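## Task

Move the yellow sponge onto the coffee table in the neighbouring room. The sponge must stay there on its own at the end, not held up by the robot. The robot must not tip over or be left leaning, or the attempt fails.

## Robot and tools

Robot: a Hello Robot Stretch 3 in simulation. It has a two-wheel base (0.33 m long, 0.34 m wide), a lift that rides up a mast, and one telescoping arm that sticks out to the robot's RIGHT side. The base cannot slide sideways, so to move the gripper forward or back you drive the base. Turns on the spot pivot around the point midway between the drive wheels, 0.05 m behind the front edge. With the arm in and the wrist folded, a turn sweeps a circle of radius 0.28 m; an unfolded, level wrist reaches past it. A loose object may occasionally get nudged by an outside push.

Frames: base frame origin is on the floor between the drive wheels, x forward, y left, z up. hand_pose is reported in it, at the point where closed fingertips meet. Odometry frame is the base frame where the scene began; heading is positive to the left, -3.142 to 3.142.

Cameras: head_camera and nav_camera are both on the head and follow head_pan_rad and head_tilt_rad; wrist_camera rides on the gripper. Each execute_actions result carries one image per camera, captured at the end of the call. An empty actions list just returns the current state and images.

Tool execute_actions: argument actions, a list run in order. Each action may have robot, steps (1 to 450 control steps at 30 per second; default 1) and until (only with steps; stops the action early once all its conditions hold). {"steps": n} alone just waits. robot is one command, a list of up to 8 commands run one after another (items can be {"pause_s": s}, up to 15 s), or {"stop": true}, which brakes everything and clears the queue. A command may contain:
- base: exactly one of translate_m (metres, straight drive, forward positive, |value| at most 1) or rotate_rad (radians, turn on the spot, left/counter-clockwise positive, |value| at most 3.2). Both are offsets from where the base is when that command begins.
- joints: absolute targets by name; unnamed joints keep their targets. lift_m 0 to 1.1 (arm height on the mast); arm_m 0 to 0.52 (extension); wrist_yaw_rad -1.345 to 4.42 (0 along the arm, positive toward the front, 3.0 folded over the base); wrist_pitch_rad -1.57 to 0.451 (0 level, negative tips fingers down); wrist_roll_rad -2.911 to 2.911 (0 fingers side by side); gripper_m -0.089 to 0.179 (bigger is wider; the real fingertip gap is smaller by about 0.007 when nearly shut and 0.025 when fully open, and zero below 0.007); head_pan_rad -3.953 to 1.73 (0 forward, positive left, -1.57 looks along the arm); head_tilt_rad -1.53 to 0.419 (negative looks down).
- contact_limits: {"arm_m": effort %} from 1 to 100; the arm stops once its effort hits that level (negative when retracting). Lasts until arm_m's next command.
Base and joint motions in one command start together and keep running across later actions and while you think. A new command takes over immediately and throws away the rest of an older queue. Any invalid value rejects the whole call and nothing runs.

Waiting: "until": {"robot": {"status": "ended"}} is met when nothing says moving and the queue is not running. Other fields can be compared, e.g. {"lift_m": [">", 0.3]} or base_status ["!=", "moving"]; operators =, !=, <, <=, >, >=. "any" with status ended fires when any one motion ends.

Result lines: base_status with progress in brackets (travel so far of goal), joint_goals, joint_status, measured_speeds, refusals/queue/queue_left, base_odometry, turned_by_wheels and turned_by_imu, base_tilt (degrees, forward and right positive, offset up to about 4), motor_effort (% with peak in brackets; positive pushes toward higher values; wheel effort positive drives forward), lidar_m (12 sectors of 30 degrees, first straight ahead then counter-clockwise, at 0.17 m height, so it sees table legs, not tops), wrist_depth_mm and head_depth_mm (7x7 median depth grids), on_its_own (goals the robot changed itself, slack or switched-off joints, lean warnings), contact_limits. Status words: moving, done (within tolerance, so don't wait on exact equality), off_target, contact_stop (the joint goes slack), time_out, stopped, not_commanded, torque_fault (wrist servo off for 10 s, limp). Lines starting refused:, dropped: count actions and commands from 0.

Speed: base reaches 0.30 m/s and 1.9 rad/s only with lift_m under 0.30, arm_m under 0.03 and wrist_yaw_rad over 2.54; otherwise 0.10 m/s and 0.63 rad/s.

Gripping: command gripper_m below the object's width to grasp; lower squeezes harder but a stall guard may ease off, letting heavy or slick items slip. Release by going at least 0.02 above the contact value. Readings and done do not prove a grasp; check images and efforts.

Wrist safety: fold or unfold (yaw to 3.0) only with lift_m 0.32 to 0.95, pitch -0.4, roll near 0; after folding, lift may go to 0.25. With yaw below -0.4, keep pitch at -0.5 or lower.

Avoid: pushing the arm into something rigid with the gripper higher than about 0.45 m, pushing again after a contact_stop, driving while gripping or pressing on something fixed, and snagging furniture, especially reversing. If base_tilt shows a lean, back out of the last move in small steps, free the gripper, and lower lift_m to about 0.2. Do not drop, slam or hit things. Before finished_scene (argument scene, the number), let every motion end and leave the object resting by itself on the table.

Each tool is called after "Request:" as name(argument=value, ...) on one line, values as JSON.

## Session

Request:
execute_actions(actions=[])

Scene clock: 0.00 s.
robot.base_odometry: x=+0.000 y=+0.000 heading=+0.000 (m, m, rad; robot's odometry frame)
robot.turned_by_wheels: +0.000 (rad since the last result)
robot.turned_by_imu: +0.000 (rad since the last result)
robot.base_tilt: forward=+1.1 right=-0.9 (deg)
robot.lidar_m: 2.33 2.68 1.59 1.76 1.24 0.86 0.81 0.83 0.81 0.76 0.78 1.01
robot.head_depth_mm: 1624 1689 1763 1827 1860 1914 1889 / 1897 2170 2259 2343 2396 2458 2060 / 1886 2802 2955 2976 3033 2998 2088 / 1865 2869 2938 2974 2946 2959 2116 / 1850 2791 2931 2864 2940 2935 2125 / 1837 2844 2865 2933 2912 2890 2144 / 1803 2783 2832 2856 2851 2851 2155
robot.base_status: not_commanded
robot.joint_positions: lift_m=+0.417 arm_m=+0.003 wrist_yaw_rad=+3.008 wrist_pitch_rad=-0.380 wrist_roll_rad=-0.006 gripper_m=+0.037 head_pan_rad=-0.010 head_tilt_rad=-0.008
robot.joint_goals: lift_m=+0.417 arm_m=+0.003 wrist_yaw_rad=+3.008 wrist_pitch_rad=-0.380 wrist_roll_rad=-0.006 gripper_m=+0.037 head_pan_rad=-0.010 head_tilt_rad=-0.008
robot.joint_status: lift_m=not_commanded arm_m=not_commanded wrist_yaw_rad=not_commanded wrist_pitch_rad=not_commanded wrist_roll_rad=not_commanded gripper_m=not_commanded head_pan_rad=not_commanded head_tilt_rad=not_commanded
robot.measured_speeds: translate_m=+0.000 rotate_rad=+0.000 lift_m=+0.000 arm_m=+0.000 wrist_yaw_rad=+0.000 wrist_pitch_rad=+0.000 wrist_roll_rad=+0.000 head_pan_rad=+0.000 head_tilt_rad=+0.000
robot: refusals=0 queue=idle queue_left=0
robot.motor_effort: left_wheel=-1 right_wheel=+0 lift_m=+25 arm_m=+0 wrist_yaw_rad=+1 wrist_pitch_rad=+5 wrist_roll_rad=+0 gripper_m=+0 head_pan_rad=+0 head_tilt_rad=+2 (%)
robot.hand_pose: x=+0.0093 y=+0.0791 z=+0.4382 quat_wxyz=(+0.180, +0.699, +0.088, +0.686) (m; robot's base frame)
robot.wrist_depth_mm: - - - - - - - / - - - - - - - / - - - - - - - / - - 998 968 924 885 833 / 905 860 - 791 762 726 704 / 734 707 - 659 617 628 597 / 633 608 - 594 553 531 519
pictures: head_camera (sideways: a quarter turn clockwise sets it upright), nav_camera (sideways: a quarter turn counterclockwise sets it upright), wrist_camera
Images, in order (width x height): head_camera 896x504, nav_camera 672x504, wrist_camera 644x364.

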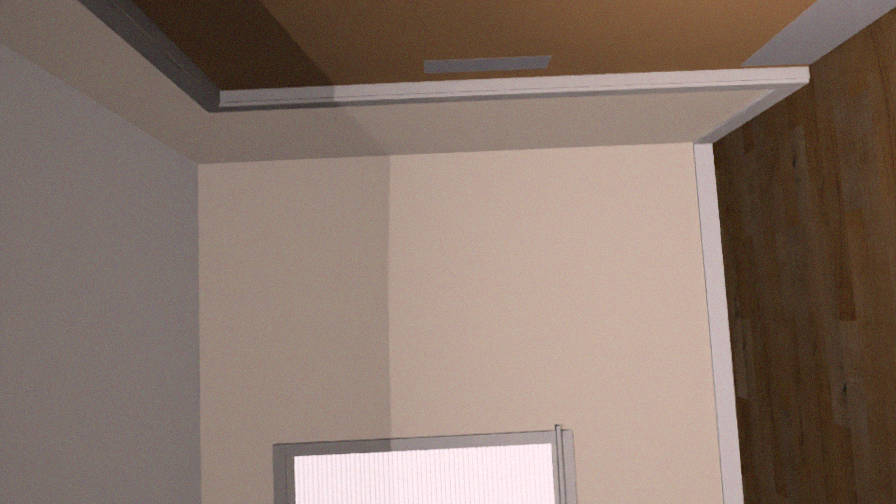

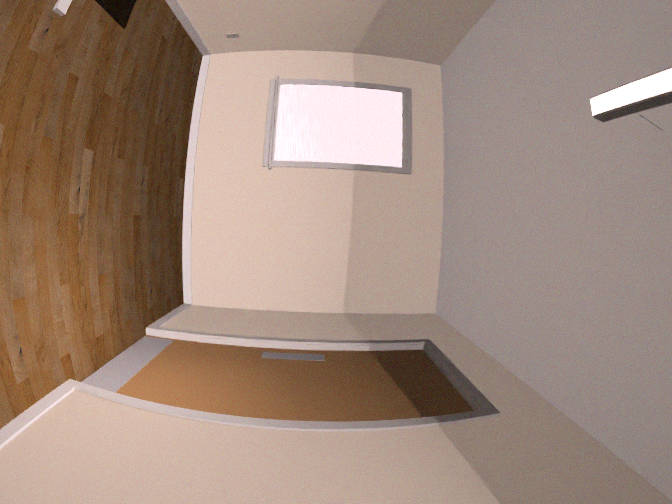

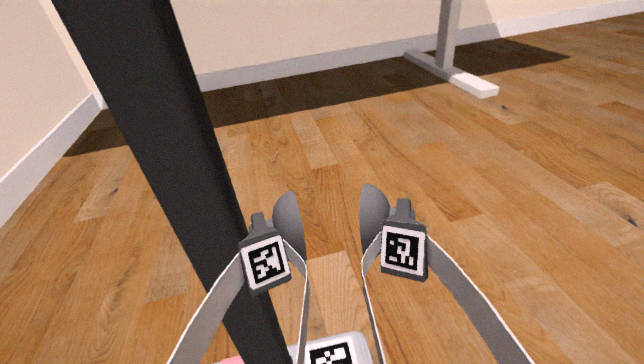

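Request:
execute_actions(actions=[{"robot":[{"joints":{"lift_m":0.28,"head_tilt_rad":-0.5}},{"base":{"rotate_rad":1.66}},{"base":{"translate_m":0.43}}],"steps":450,"until":{"robot":{"status":"ended"}}}])

Scene clock: 10.17 s.
robot.base_odometry: x=-0.038 y=+0.428 heading=+1.660 (m, m, rad; robot's odometry frame)
robot.turned_by_wheels: +1.660 (rad since the last result)
robot.turned_by_imu: +1.649 (rad since the last result)
robot.base_tilt: forward=+1.2 right=-1.0 (deg)
robot.lidar_m: 1.33 0.95 0.83 0.80 0.84 1.16 1.19 1.24 1.77 2.96 1.25 1.28
robot.head_depth_mm: 1107 1217 1338 1188 850 1446 1269 / 1106 1205 1336 1195 871 1411 1264 / 1106 1199 1329 1196 876 1421 1268 / 1095 1201 1322 1209 880 1425 1275 / 1096 1202 1322 1216 884 1436 1283 / 1086 1196 1309 1221 884 1265 1248 / 1084 1196 1310 1229 889 1434 1289
robot.base_status: done (translate_m +0.4300 of +0.4300)
robot.joint_positions: lift_m=+0.280 arm_m=+0.003 wrist_yaw_rad=+3.008 wrist_pitch_rad=-0.380 wrist_roll_rad=-0.006 gripper_m=+0.037 head_pan_rad=-0.010 head_tilt_rad=-0.495
robot.joint_goals: lift_m=+0.280 arm_m=+0.003 wrist_yaw_rad=+3.008 wrist_pitch_rad=-0.380 wrist_roll_rad=-0.006 gripper_m=+0.037 head_pan_rad=-0.010 head_tilt_rad=-0.500
robot.joint_status: lift_m=done arm_m=not_commanded wrist_yaw_rad=not_commanded wrist_pitch_rad=not_commanded wrist_roll_rad=not_commanded gripper_m=not_commanded head_pan_rad=not_commanded head_tilt_rad=done
robot.measured_speeds: translate_m=+0.000 rotate_rad=+0.000 lift_m=+0.000 arm_m=+0.000 wrist_yaw_rad=+0.000 wrist_pitch_rad=+0.000 wrist_roll_rad=+0.000 head_pan_rad=+0.000 head_tilt_rad=+0.000
robot: refusals=0 queue=done queue_left=0
robot.motor_effort: left_wheel=-5(13) right_wheel=+4(12) lift_m=+16(25) arm_m=-1(1) wrist_yaw_rad=+0(0) wrist_pitch_rad=+5(5) wrist_roll_rad=+0(0) gripper_m=+1(1) head_pan_rad=+0(0) head_tilt_rad=-3(35) (%)
robot.hand_pose: x=+0.0093 y=+0.0791 z=+0.3016 quat_wxyz=(+0.180, +0.699, +0.088, +0.686) (m; robot's base frame)
robot.wrist_depth_mm: 702 - 772 800 831 875 917 / 773 - 847 872 918 962 987 / 849 874 904 902 874 825 783 / 859 803 753 725 711 650 601 / 670 638 - 591 567 539 521 / 553 536 - - 463 465 447 / 469 - - - 413 401 394
pictures: head_camera (sideways: a quarter turn clockwise sets it upright), nav_camera (sideways: a quarter turn counterclockwise sets it upright), wrist_camera
Images, in order (width x height): head_camera 896x504, nav_camera 672x504, wrist_camera 644x364.

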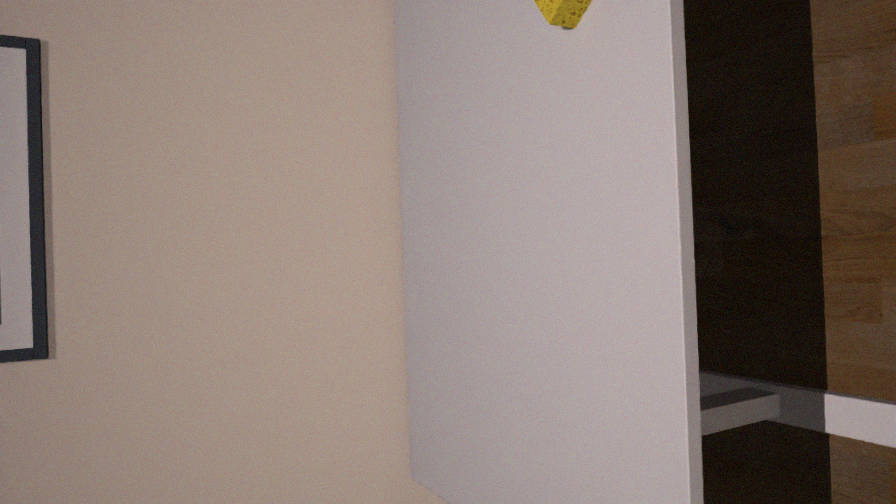

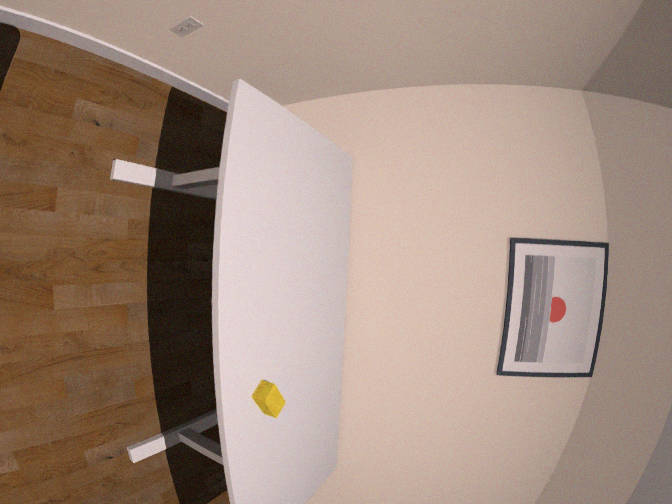

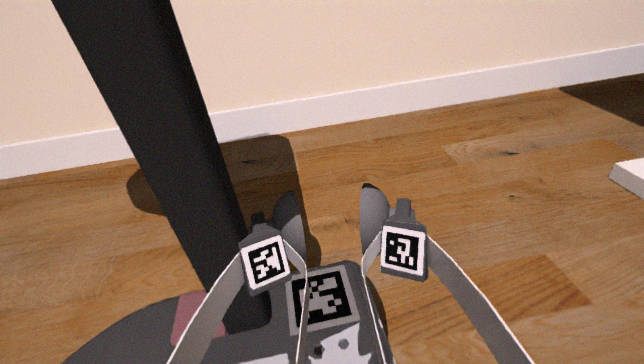

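Request:
execute_actions(actions=[{"robot":[{"base":{"rotate_rad":1.1},"joints":{"lift_m":0.5,"head_pan_rad":-1.57,"head_tilt_rad":-0.7}},{"joints":{"lift_m":0.8,"wrist_yaw_rad":0,"gripper_m":0.175}},{"joints":{"arm_m":0.3},"contact_limits":{"arm_m":20}}],"steps":450,"until":{"robot":{"status":"ended"}}}])

Scene clock: 24.67 s.
robot.base_odometry: x=-0.038 y=+0.428 heading=+2.760 (m, m, rad; robot's odometry frame)
robot.turned_by_wheels: +1.100 (rad since the last result)
robot.turned_by_imu: +1.093 (rad since the last result)
robot.base_tilt: forward=+1.1 right=-1.0 (deg)
robot.lidar_m: 0.82 0.81 0.85 1.21 1.20 1.26 1.88 2.95 1.26 1.36 0.95 0.95
robot.head_depth_mm: 1510 1743 1157 1876 1680 - - / 1413 1575 1164 - 1579 1343 1151 / 1327 1491 1227 - 1610 1353 1159 / 1270 1424 1174 872 1619 1358 1169 / 1206 1356 1174 860 1544 1353 1163 / 1141 1283 1183 889 1514 1359 1168 / 1092 1203 1189 893 758 1360 1161
robot.base_status: done (rotate_rad +1.0998 of +1.1000)
robot.joint_positions: lift_m=+0.800 arm_m=+0.300 wrist_yaw_rad=+0.001 wrist_pitch_rad=-0.381 wrist_roll_rad=-0.006 gripper_m=+0.175 head_pan_rad=-1.563 head_tilt_rad=-0.692
robot.joint_goals: lift_m=+0.800 arm_m=+0.300 wrist_yaw_rad=+0.000 wrist_pitch_rad=-0.381 wrist_roll_rad=-0.006 gripper_m=+0.175 head_pan_rad=-1.570 head_tilt_rad=-0.700
robot.joint_status: lift_m=done arm_m=done wrist_yaw_rad=done wrist_pitch_rad=not_commanded wrist_roll_rad=not_commanded gripper_m=done head_pan_rad=done head_tilt_rad=done
robot.measured_speeds: translate_m=+0.000 rotate_rad=+0.000 lift_m=+0.000 arm_m=+0.000 wrist_yaw_rad=+0.000 wrist_pitch_rad=+0.000 wrist_roll_rad=+0.000 head_pan_rad=+0.000 head_tilt_rad=+0.000
robot: refusals=0 queue=done queue_left=0
robot.motor_effort: left_wheel=-6(15) right_wheel=+4(10) lift_m=+32(33) arm_m=+6(7) wrist_yaw_rad=+0(3) wrist_pitch_rad=+6(5) wrist_roll_rad=+0(0) gripper_m=+0(84) head_pan_rad=-4(56) head_tilt_rad=-6(25) (%)
robot.contact_limits: arm_m 20 (drawing in: default 29, maximum 47; extending or still: default 39, maximum 64)
robot.hand_pose: x=-0.0214 y=-0.6735 z=+0.8207 quat_wxyz=(+0.697, +0.135, -0.692, -0.134) (m; robot's base frame)
robot.wrist_depth_mm: 629 700 777 896 958 - - / 663 730 740 668 608 562 517 / 572 534 503 466 440 417 392 / 426 402 381 300 345 338 319 / 335 330 309 291 285 276 - / 282 - 258 250 241 249 - / 236 227 223 217 219 911 902
pictures: head_camera (sideways: a quarter turn clockwise sets it upright), nav_camera (sideways: a quarter turn counterclockwise sets it upright), wrist_camera
Images, in order (width x height): head_camera 896x504, nav_camera 672x504, wrist_camera 644x364.

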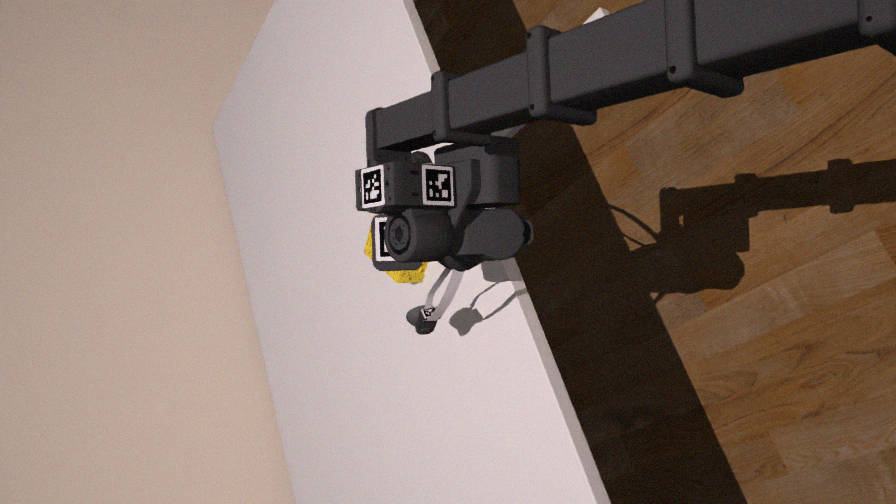

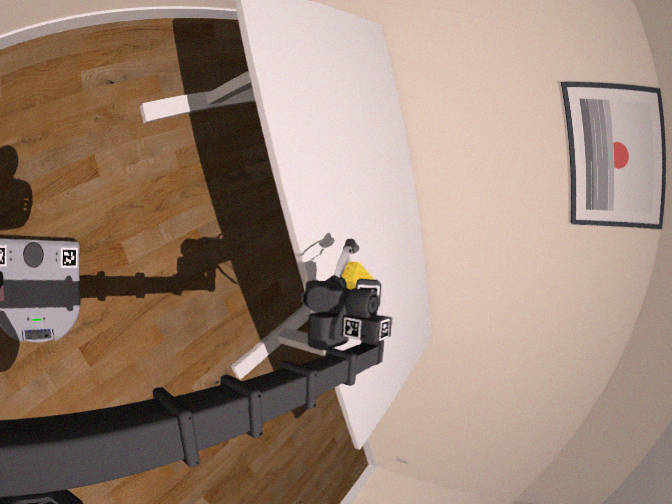

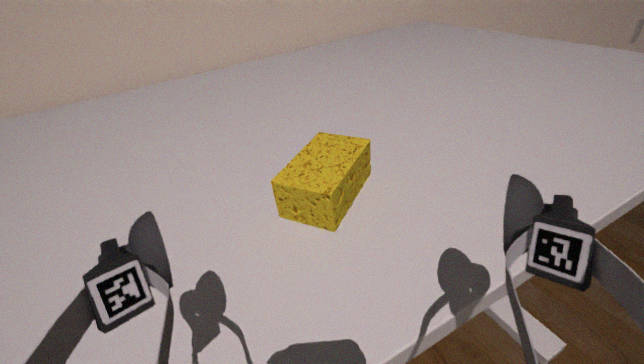

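Request:
execute_actions(actions=[{"robot":[{"base":{"translate_m":0.088},"joints":{"wrist_yaw_rad":-0.4,"arm_m":0.455}},{"joints":{"lift_m":0.74,"gripper_m":0.14}}],"steps":450,"until":{"robot":{"status":"ended"}}}])

Scene clock: 32.90 s.
robot.base_odometry: x=-0.120 y=+0.461 heading=+2.760 (m, m, rad; robot's odometry frame)
robot.turned_by_wheels: +0.000 (rad since the last result)
robot.turned_by_imu: -0.002 (rad since the last result)
robot.base_tilt: forward=+1.2 right=-0.9 (deg)
robot.lidar_m: 0.74 0.73 0.77 1.11 1.24 1.30 1.94 3.02 1.29 1.32 0.89 0.96
robot.head_depth_mm: 1462 1648 1164 980 1613 1416 - / 1377 1518 1161 948 - 1350 1146 / 1290 1451 1228 841 1620 1358 1160 / 1233 1383 1223 854 1579 1369 1158 / 1168 1311 1181 890 1502 1347 1158 / 1110 1238 1183 890 758 1358 1160 / 1058 1177 1183 899 735 1350 1167
robot.base_status: done (translate_m +0.0880 of +0.0880)
robot.joint_positions: lift_m=+0.740 arm_m=+0.455 wrist_yaw_rad=-0.399 wrist_pitch_rad=-0.381 wrist_roll_rad=-0.006 gripper_m=+0.140 head_pan_rad=-1.563 head_tilt_rad=-0.692
robot.joint_goals: lift_m=+0.740 arm_m=+0.455 wrist_yaw_rad=-0.400 wrist_pitch_rad=-0.381 wrist_roll_rad=-0.006 gripper_m=+0.140 head_pan_rad=-1.570 head_tilt_rad=-0.700
robot.joint_status: lift_m=done arm_m=done wrist_yaw_rad=done wrist_pitch_rad=not_commanded wrist_roll_rad=not_commanded gripper_m=done head_pan_rad=done head_tilt_rad=done
robot.measured_speeds: translate_m=+0.000 rotate_rad=+0.000 lift_m=+0.000 arm_m=+0.000 wrist_yaw_rad=+0.000 wrist_pitch_rad=+0.000 wrist_roll_rad=+0.000 head_pan_rad=+0.000 head_tilt_rad=+0.000
robot: refusals=0 queue=done queue_left=0
robot.motor_effort: left_wheel=-5(7) right_wheel=+3(8) lift_m=+16(31) arm_m=+5(6) wrist_yaw_rad=-1(3) wrist_pitch_rad=+6(6) wrist_roll_rad=+0(0) gripper_m=+1(83) head_pan_rad=-3(4) head_tilt_rad=-4(5) (%)
robot.hand_pose: x=-0.1104 y=-0.8105 z=+0.7615 quat_wxyz=(+0.656, -0.005, -0.705, -0.269) (m; robot's base frame)
robot.wrist_depth_mm: 529 623 750 805 695 623 544 / 533 577 518 478 430 397 374 / 413 384 360 336 316 296 281 / 304 289 272 183 245 241 226 / 239 235 216 149 201 - 191 / 199 197 174 132 168 164 161 / 172 162 157 149 148 145 143
pictures: head_camera (sideways: a quarter turn clockwise sets it upright), nav_camera (sideways: a quarter turn counterclockwise sets it upright), wrist_camera
Images, in order (width x height): head_camera 896x504, nav_camera 672x504, wrist_camera 644x364.

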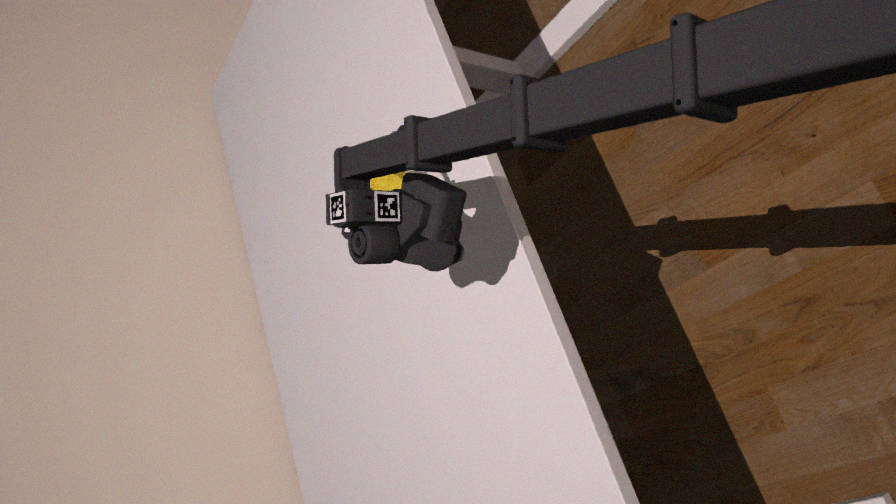

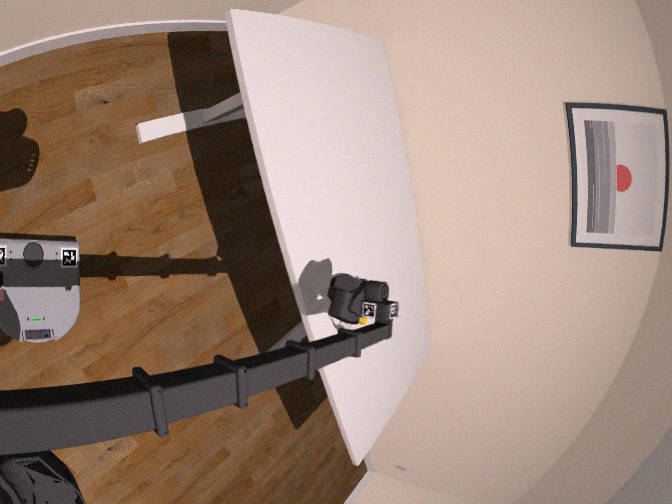

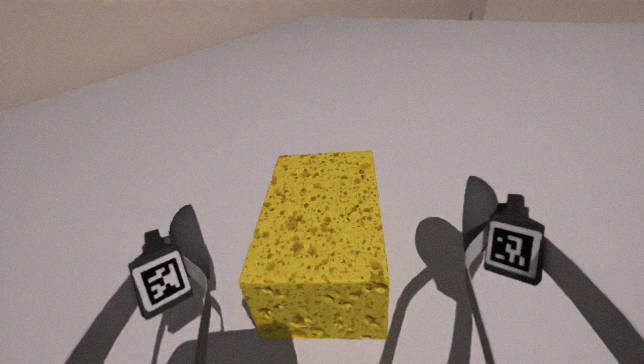

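Request:
execute_actions(actions=[{"robot":[{"joints":{"lift_m":0.728,"arm_m":0.465}},{"joints":{"gripper_m":0.01}},{"joints":{"lift_m":0.77}},{"base":{"rotate_rad":0.06},"joints":{"arm_m":0.02}},{"base":{"translate_m":-1},"joints":{"lift_m":0.29,"wrist_yaw_rad":3.0,"head_pan_rad":-3.1,"head_tilt_rad":-1.1}},{"base":{"translate_m":-1}},{"base":{"rotate_rad":-1.17}}],"steps":450,"until":{"robot":{"status":"ended"}}},{"steps":450,"until":{"robot":{"status":"ended"}}}])

Scene clock: 64.90 s.
robot.base_odometry: x=+1.777 y=-0.172 heading=+1.650 (m, m, rad; robot's odometry frame)
robot.turned_by_wheels: -1.110 (rad since the last result)
robot.turned_by_imu: -1.114 (rad since the last result)
robot.base_tilt: forward=+1.2 right=-0.9 (deg)
robot.lidar_m: 2.06 1.82 2.63 1.75 0.70 0.52 0.50 0.52 0.65 1.19 1.24 1.70
robot.head_depth_mm: 465 568 732 1020 1303 1156 1090 / 466 570 733 1019 1312 - 1089 / 468 572 731 1028 1333 - 1051 / 467 572 734 1028 1319 - 1062 / 466 570 738 1024 1296 - 1065 / 467 573 735 1028 1298 1218 1061 / 468 573 736 1028 1277 1187 1083
robot.base_status: done (rotate_rad -1.1698 of -1.1700)
robot.joint_positions: lift_m=+0.290 arm_m=+0.020 wrist_yaw_rad=+2.999 wrist_pitch_rad=-0.382 wrist_roll_rad=-0.006 gripper_m=+0.036 head_pan_rad=-3.094 head_tilt_rad=-1.087
robot.joint_goals: lift_m=+0.290 arm_m=+0.020 wrist_yaw_rad=+3.000 wrist_pitch_rad=-0.382 wrist_roll_rad=-0.006 gripper_m=+0.035 head_pan_rad=-3.100 head_tilt_rad=-1.100
robot.joint_status: lift_m=done arm_m=done wrist_yaw_rad=done wrist_pitch_rad=not_commanded wrist_roll_rad=not_commanded gripper_m=done head_pan_rad=done head_tilt_rad=done
robot.measured_speeds: translate_m=+0.000 rotate_rad=+0.000 lift_m=+0.000 arm_m=+0.000 wrist_yaw_rad=+0.000 wrist_pitch_rad=+0.000 wrist_roll_rad=+0.000 head_pan_rad=+0.000 head_tilt_rad=+0.000
robot: refusals=0 queue=done queue_left=0
robot.on_its_own: gripper_m is held at +0.035, not at your +0.010, by its stall guard, which is not easing now
robot.motor_effort: left_wheel=+4(16) right_wheel=-3(11) lift_m=+15(34) arm_m=-5(7) wrist_yaw_rad=+1(2) wrist_pitch_rad=+6(6) wrist_roll_rad=+0(0) gripper_m=-20(99) head_pan_rad=-3(55) head_tilt_rad=-7(35) (%)
robot.hand_pose: x=+0.0112 y=+0.0612 z=+0.3113 quat_wxyz=(+0.183, +0.700, +0.085, +0.685) (m; robot's base frame)
robot.wrist_depth_mm: 693 - - - - - - / 680 - - - - - - / 634 888 - 955 892 849 787 / 652 789 772 164 681 673 645 / 640 656 147 132 128 550 534 / 558 549 - 119 124 462 457 / 483 - - 133 400 408 401
pictures: head_camera (sideways: a quarter turn clockwise sets it upright), nav_camera (sideways: a quarter turn counterclockwise sets it upright), wrist_camera
Images, in order (width x height): head_camera 896x504, nav_camera 672x504, wrist_camera 644x364.

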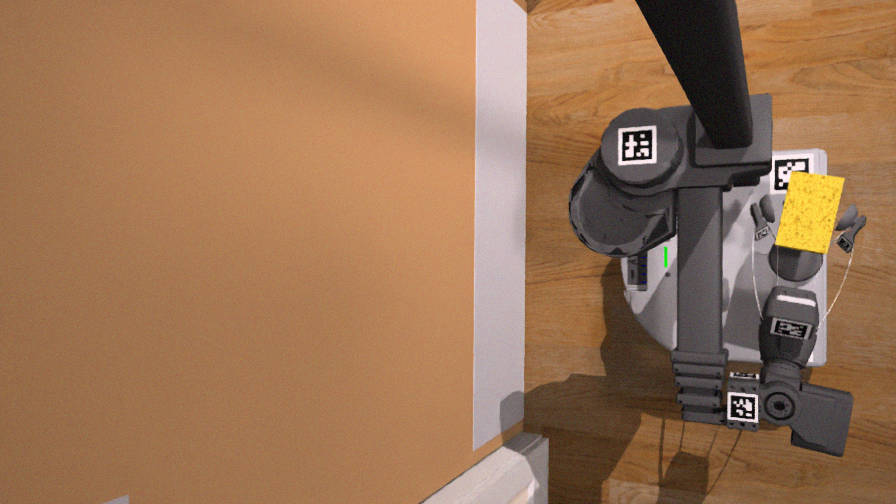

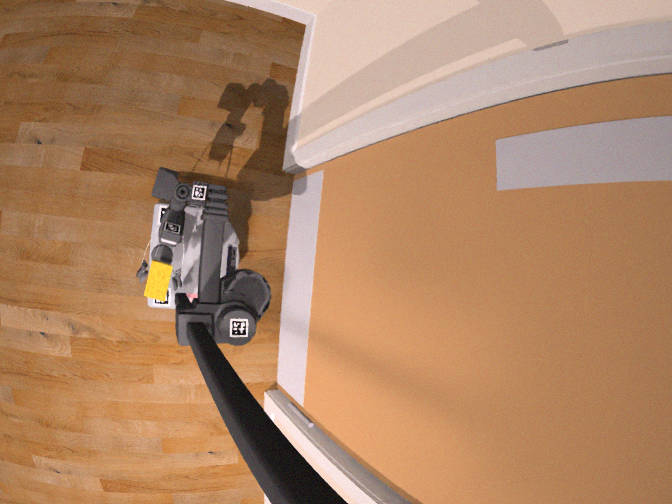

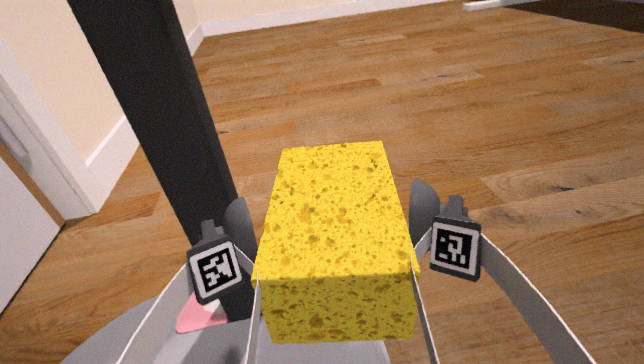

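Request:
execute_actions(actions=[{"robot":[{"base":{"translate_m":-0.215}},{"joints":{"lift_m":0.31,"head_tilt_rad":-0.7}},{"base":{"translate_m":-0.65}},{"joints":{"lift_m":0.29}},{"base":{"translate_m":-0.65}}],"steps":450,"until":{"robot":{"status":"ended"}}},{"steps":150,"until":{"robot":{"status":"ended"}}}])

Scene clock: 83.33 s.
robot.base_odometry: x=+1.897 y=-1.682 heading=+1.650 (m, m, rad; robot's odometry frame)
robot.turned_by_wheels: +0.000 (rad since the last result)
robot.turned_by_imu: -0.005 (rad since the last result)
robot.base_tilt: forward=+1.2 right=-0.9 (deg)
robot.lidar_m: 0.86 0.96 1.34 1.89 1.67 1.23 1.18 1.23 1.23 1.19 1.23 0.86
robot.head_depth_mm: 996 1127 1294 1526 1597 1342 1157 / 995 1120 1293 1525 1614 1333 1158 / 993 1125 1293 1514 1597 1344 1179 / 987 1129 1300 1533 1592 1349 1154 / 996 1130 1294 1528 1619 1352 1157 / 1003 1119 1294 1528 1625 1348 1169 / 995 1126 1307 1514 1610 1345 1159
robot.base_status: done (translate_m -0.6500 of -0.6500)
robot.joint_positions: lift_m=+0.290 arm_m=+0.020 wrist_yaw_rad=+2.999 wrist_pitch_rad=-0.382 wrist_roll_rad=-0.006 gripper_m=+0.036 head_pan_rad=-3.094 head_tilt_rad=-0.703
robot.joint_goals: lift_m=+0.290 arm_m=+0.020 wrist_yaw_rad=+3.000 wrist_pitch_rad=-0.382 wrist_roll_rad=-0.006 gripper_m=+0.035 head_pan_rad=-3.100 head_tilt_rad=-0.700
robot.joint_status: lift_m=done arm_m=done wrist_yaw_rad=done wrist_pitch_rad=not_commanded wrist_roll_rad=not_commanded gripper_m=done head_pan_rad=done head_tilt_rad=done
robot.measured_speeds: translate_m=+0.000 rotate_rad=+0.000 lift_m=+0.000 arm_m=+0.000 wrist_yaw_rad=+0.000 wrist_pitch_rad=+0.000 wrist_roll_rad=+0.000 head_pan_rad=+0.000 head_tilt_rad=+0.000
robot: refusals=0 queue=done queue_left=0
robot.on_its_own: gripper_m is held at +0.035, not at your +0.010, by its stall guard, which is not easing now
robot.motor_effort: left_wheel=+4(17) right_wheel=-2(23) lift_m=+17(34) arm_m=-5(5) wrist_yaw_rad=+0(0) wrist_pitch_rad=+6(6) wrist_roll_rad=+0(0) gripper_m=-20(20) head_pan_rad=-3(3) head_tilt_rad=+1(31) (%)
robot.hand_pose: x=+0.0112 y=+0.0611 z=+0.3111 quat_wxyz=(+0.183, +0.699, +0.086, +0.685) (m; robot's base frame)
robot.wrist_depth_mm: - - - - - - 953 / - - - - - - 943 / - - - 976 893 842 806 / 871 809 766 164 687 665 636 / 699 659 147 132 128 554 523 / 565 553 - 119 124 469 456 / 478 - - 133 404 405 403
pictures: head_camera (sideways: a quarter turn clockwise sets it upright), nav_camera (sideways: a quarter turn counterclockwise sets it upright), wrist_camera
Images, in order (width x height): head_camera 896x504, nav_camera 672x504, wrist_camera 644x364.

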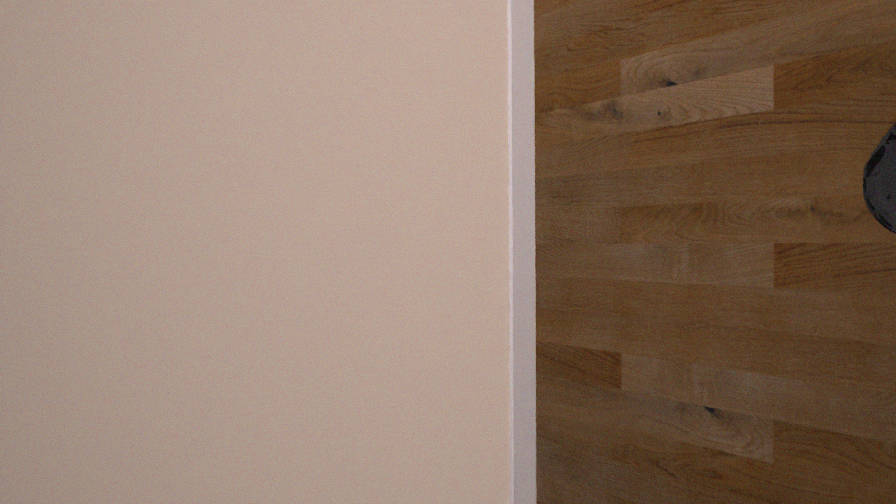

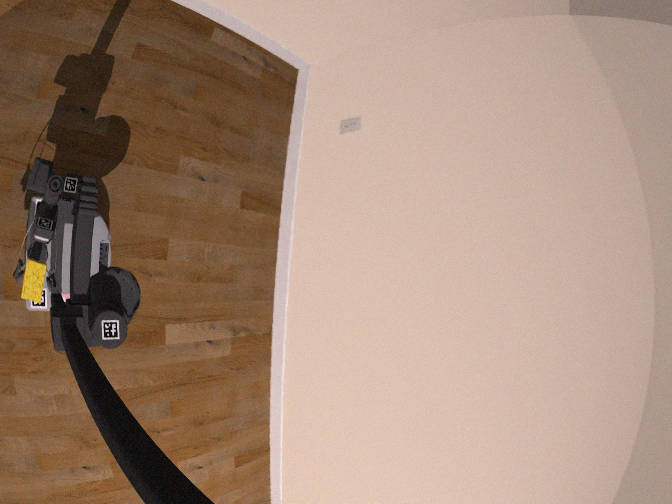

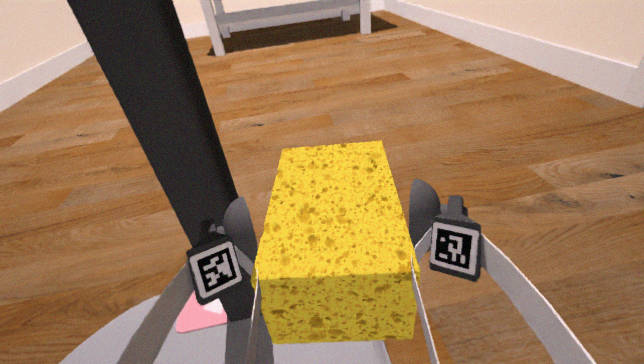

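Request:
execute_actions(actions=[{"robot":[{"base":{"rotate_rad":1.5},"joints":{"head_pan_rad":-1.57,"head_tilt_rad":-0.9}},{"base":{"translate_m":1}},{"base":{"translate_m":0.42}},{"base":{"rotate_rad":1.6}},{"joints":{"lift_m":0.52,"wrist_yaw_rad":1.8}},{"joints":{"wrist_yaw_rad":0,"arm_m":0.29}}],"steps":450,"until":{"robot":{"status":"ended"}}},{"steps":200,"until":{"robot":{"status":"ended"}}}])

Scene clock: 106.40 s.
robot.base_odometry: x=+0.477 y=-1.694 heading=-1.534 (m, m, rad; robot's odometry frame)
robot.turned_by_wheels: +3.100 (rad since the last result)
robot.turned_by_imu: +3.080 (rad since the last result)
robot.base_tilt: forward=+1.2 right=-1.0 (deg)
robot.lidar_m: 1.28 1.32 1.75 2.60 1.30 0.88 0.84 0.67 0.64 1.16 0.58 1.35
robot.head_depth_mm: 1052 1246 1415 1066 972 1236 1093 / 1045 1230 1364 1064 970 1250 - / 1035 1227 1349 1094 1208 1233 1142 / 1023 1205 1334 1079 951 1238 1130 / 1006 1188 1316 1063 956 1249 1105 / 1005 1169 1325 1060 960 1237 1101 / 990 1152 1325 1063 939 1193 1098
robot.base_status: done (rotate_rad +1.5998 of +1.6000)
robot.joint_positions: lift_m=+0.520 arm_m=+0.290 wrist_yaw_rad=+0.001 wrist_pitch_rad=-0.382 wrist_roll_rad=-0.006 gripper_m=+0.036 head_pan_rad=-1.577 head_tilt_rad=-0.889
robot.joint_goals: lift_m=+0.520 arm_m=+0.290 wrist_yaw_rad=+0.000 wrist_pitch_rad=-0.382 wrist_roll_rad=-0.006 gripper_m=+0.035 head_pan_rad=-1.570 head_tilt_rad=-0.900
robot.joint_status: lift_m=done arm_m=done wrist_yaw_rad=done wrist_pitch_rad=not_commanded wrist_roll_rad=not_commanded gripper_m=done head_pan_rad=done head_tilt_rad=done
robot.measured_speeds: translate_m=+0.000 rotate_rad=+0.000 lift_m=+0.000 arm_m=+0.000 wrist_yaw_rad=+0.000 wrist_pitch_rad=+0.000 wrist_roll_rad=+0.000 head_pan_rad=+0.000 head_tilt_rad=+0.000
robot: refusals=0 queue=done queue_left=0
robot.on_its_own: gripper_m is held at +0.035, not at your +0.010, by its stall guard, which is not easing now
robot.motor_effort: left_wheel=-5(13) right_wheel=+4(12) lift_m=+33(34) arm_m=+5(5) wrist_yaw_rad=+0(2) wrist_pitch_rad=+6(6) wrist_roll_rad=+0(0) gripper_m=-20(19) head_pan_rad=+4(57) head_tilt_rad=-6(25) (%)
robot.hand_pose: x=-0.0213 y=-0.6633 z=+0.5403 quat_wxyz=(+0.697, +0.135, -0.692, -0.134) (m; robot's base frame)
robot.wrist_depth_mm: 557 562 575 584 603 616 636 / 607 615 630 645 646 658 651 / 649 643 474 443 419 394 371 / 407 382 363 164 318 314 302 / 319 304 299 133 129 262 250 / 265 257 231 119 124 219 215 / 226 220 209 138 191 193 190
pictures: head_camera (sideways: a quarter turn clockwise sets it upright), nav_camera (sideways: a quarter turn counterclockwise sets it upright), wrist_camera
Images, in order (width x height): head_camera 896x504, nav_camera 672x504, wrist_camera 644x364.

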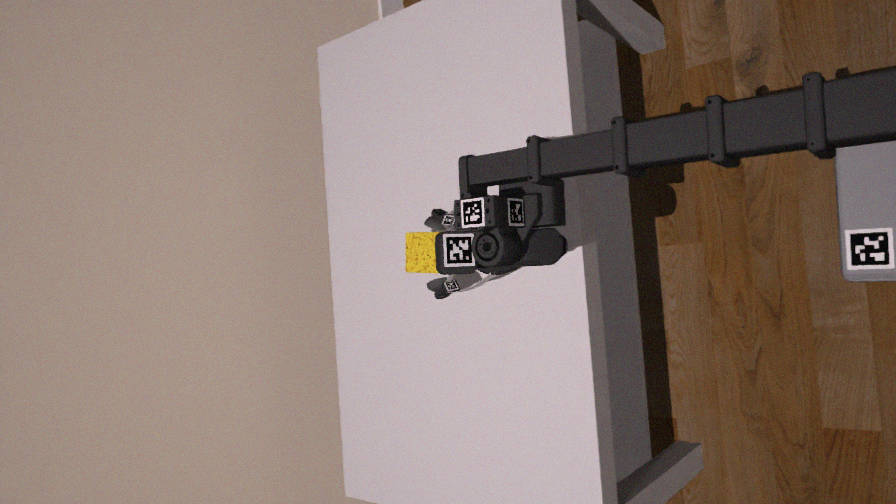

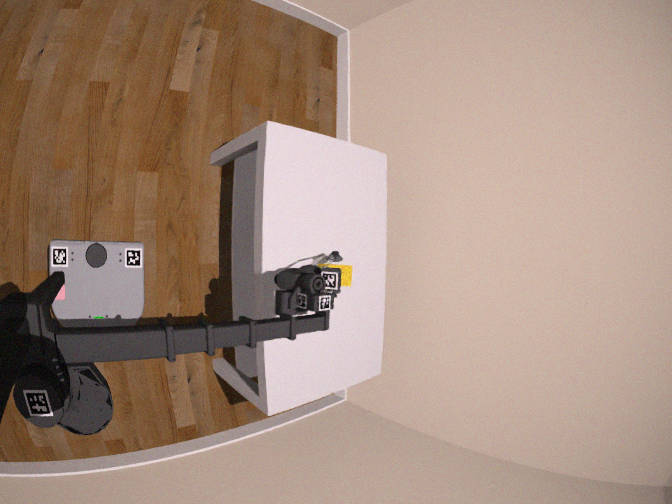

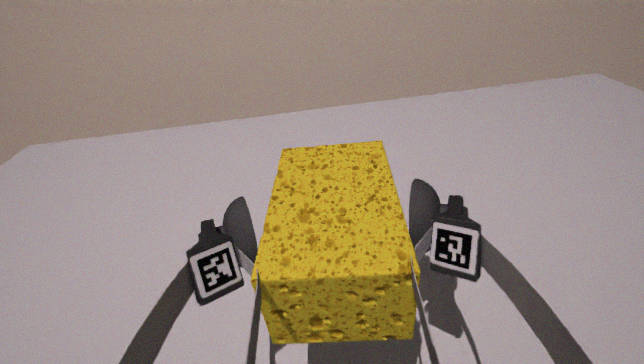

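Request:
execute_actions(actions=[{"robot":[{"joints":{"lift_m":0.459}},{"joints":{"gripper_m":0.15}},{"joints":{"arm_m":0.15,"lift_m":0.54}}],"steps":450,"until":{"robot":{"status":"ended"}}}])

Scene clock: 116.27 s.
robot.base_odometry: x=+0.477 y=-1.694 heading=-1.534 (m, m, rad; robot's odometry frame)
robot.turned_by_wheels: +0.000 (rad since the last result)
robot.turned_by_imu: -0.002 (rad since the last result)
robot.base_tilt: forward=+1.2 right=-1.1 (deg)
robot.lidar_m: 1.28 1.32 1.75 2.60 1.31 0.88 0.84 0.67 0.64 1.16 0.58 1.35
robot.head_depth_mm: 1057 1244 1415 1060 975 1240 1099 / 1046 1239 1363 1067 976 1255 - / 1033 1218 1342 1066 957 1221 1141 / 1023 1199 1325 1041 978 1219 1132 / 1011 1186 1316 1058 956 1236 1102 / 1008 1165 1333 1069 950 1239 1101 / 992 1159 1313 1068 936 1206 1108
robot.base_status: done (rotate_rad +1.5998 of +1.6000)
robot.joint_positions: lift_m=+0.540 arm_m=+0.150 wrist_yaw_rad=+0.001 wrist_pitch_rad=-0.382 wrist_roll_rad=-0.006 gripper_m=+0.150 head_pan_rad=-1.577 head_tilt_rad=-0.889
robot.joint_goals: lift_m=+0.540 arm_m=+0.150 wrist_yaw_rad=+0.000 wrist_pitch_rad=-0.382 wrist_roll_rad=-0.006 gripper_m=+0.150 head_pan_rad=-1.570 head_tilt_rad=-0.900
robot.joint_status: lift_m=done arm_m=done wrist_yaw_rad=done wrist_pitch_rad=not_commanded wrist_roll_rad=not_commanded gripper_m=done head_pan_rad=done head_tilt_rad=done
robot.measured_speeds: translate_m=+0.000 rotate_rad=+0.000 lift_m=+0.000 arm_m=+0.000 wrist_yaw_rad=+0.000 wrist_pitch_rad=+0.000 wrist_roll_rad=+0.000 head_pan_rad=+0.000 head_tilt_rad=+0.000
robot: refusals=0 queue=done queue_left=0
robot.motor_effort: left_wheel=-5(5) right_wheel=+4(5) lift_m=+32(35) arm_m=-5(5) wrist_yaw_rad=+0(0) wrist_pitch_rad=+6(6) wrist_roll_rad=+0(0) gripper_m=+0(82) head_pan_rad=+4(6) head_tilt_rad=-5(6) (%)
robot.hand_pose: x=-0.0214 y=-0.5241 z=+0.5603 quat_wxyz=(+0.697, +0.135, -0.692, -0.134) (m; robot's base frame)
robot.wrist_depth_mm: 668 682 719 715 733 755 772 / 740 758 764 766 635 585 808 / 798 560 528 493 467 434 408 / 453 422 399 314 363 354 332 / 354 351 322 295 297 - 278 / 292 - 267 261 254 239 235 / 251 238 234 227 219 214 207
pictures: head_camera (sideways: a quarter turn clockwise sets it upright), nav_camera (sideways: a quarter turn counterclockwise sets it upright), wrist_camera
Images, in order (width x height): head_camera 896x504, nav_camera 672x504, wrist_camera 644x364.

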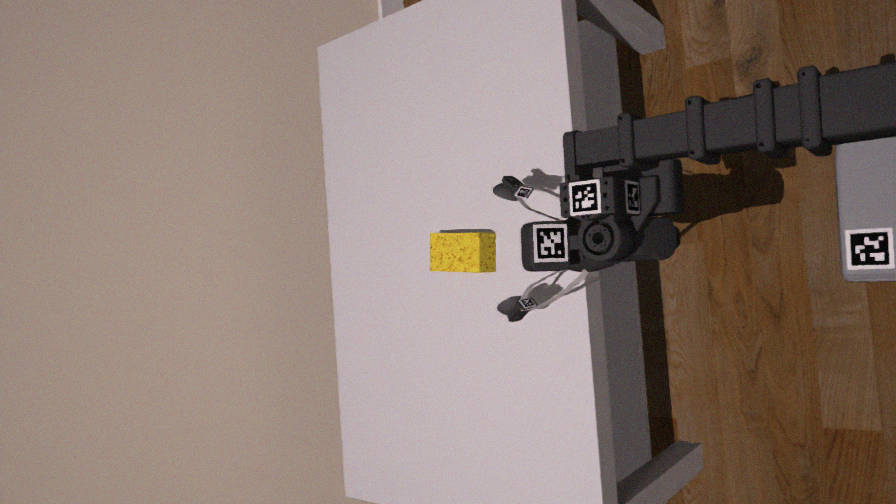

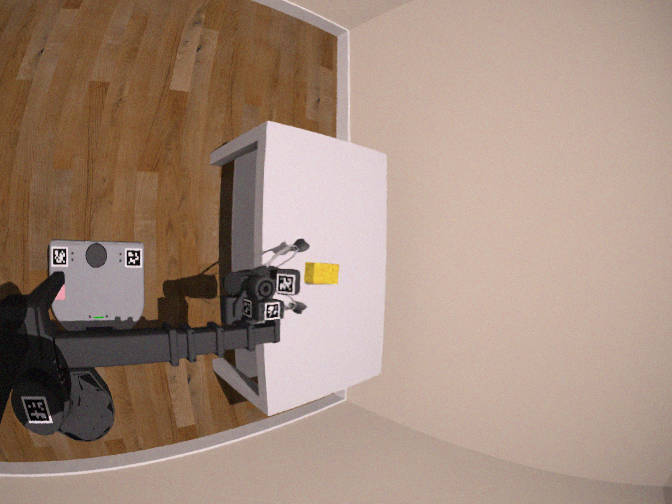

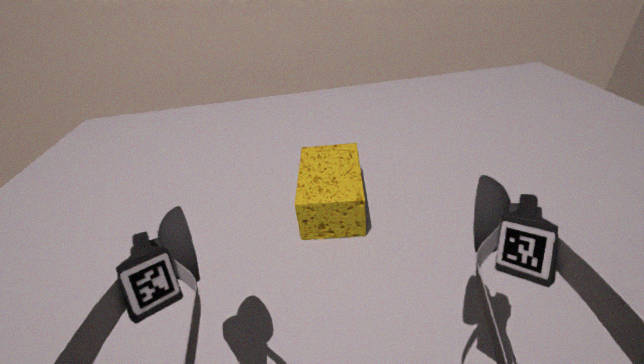

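Request:
finished_scene(scene=2)

The scene is finished: the task was done.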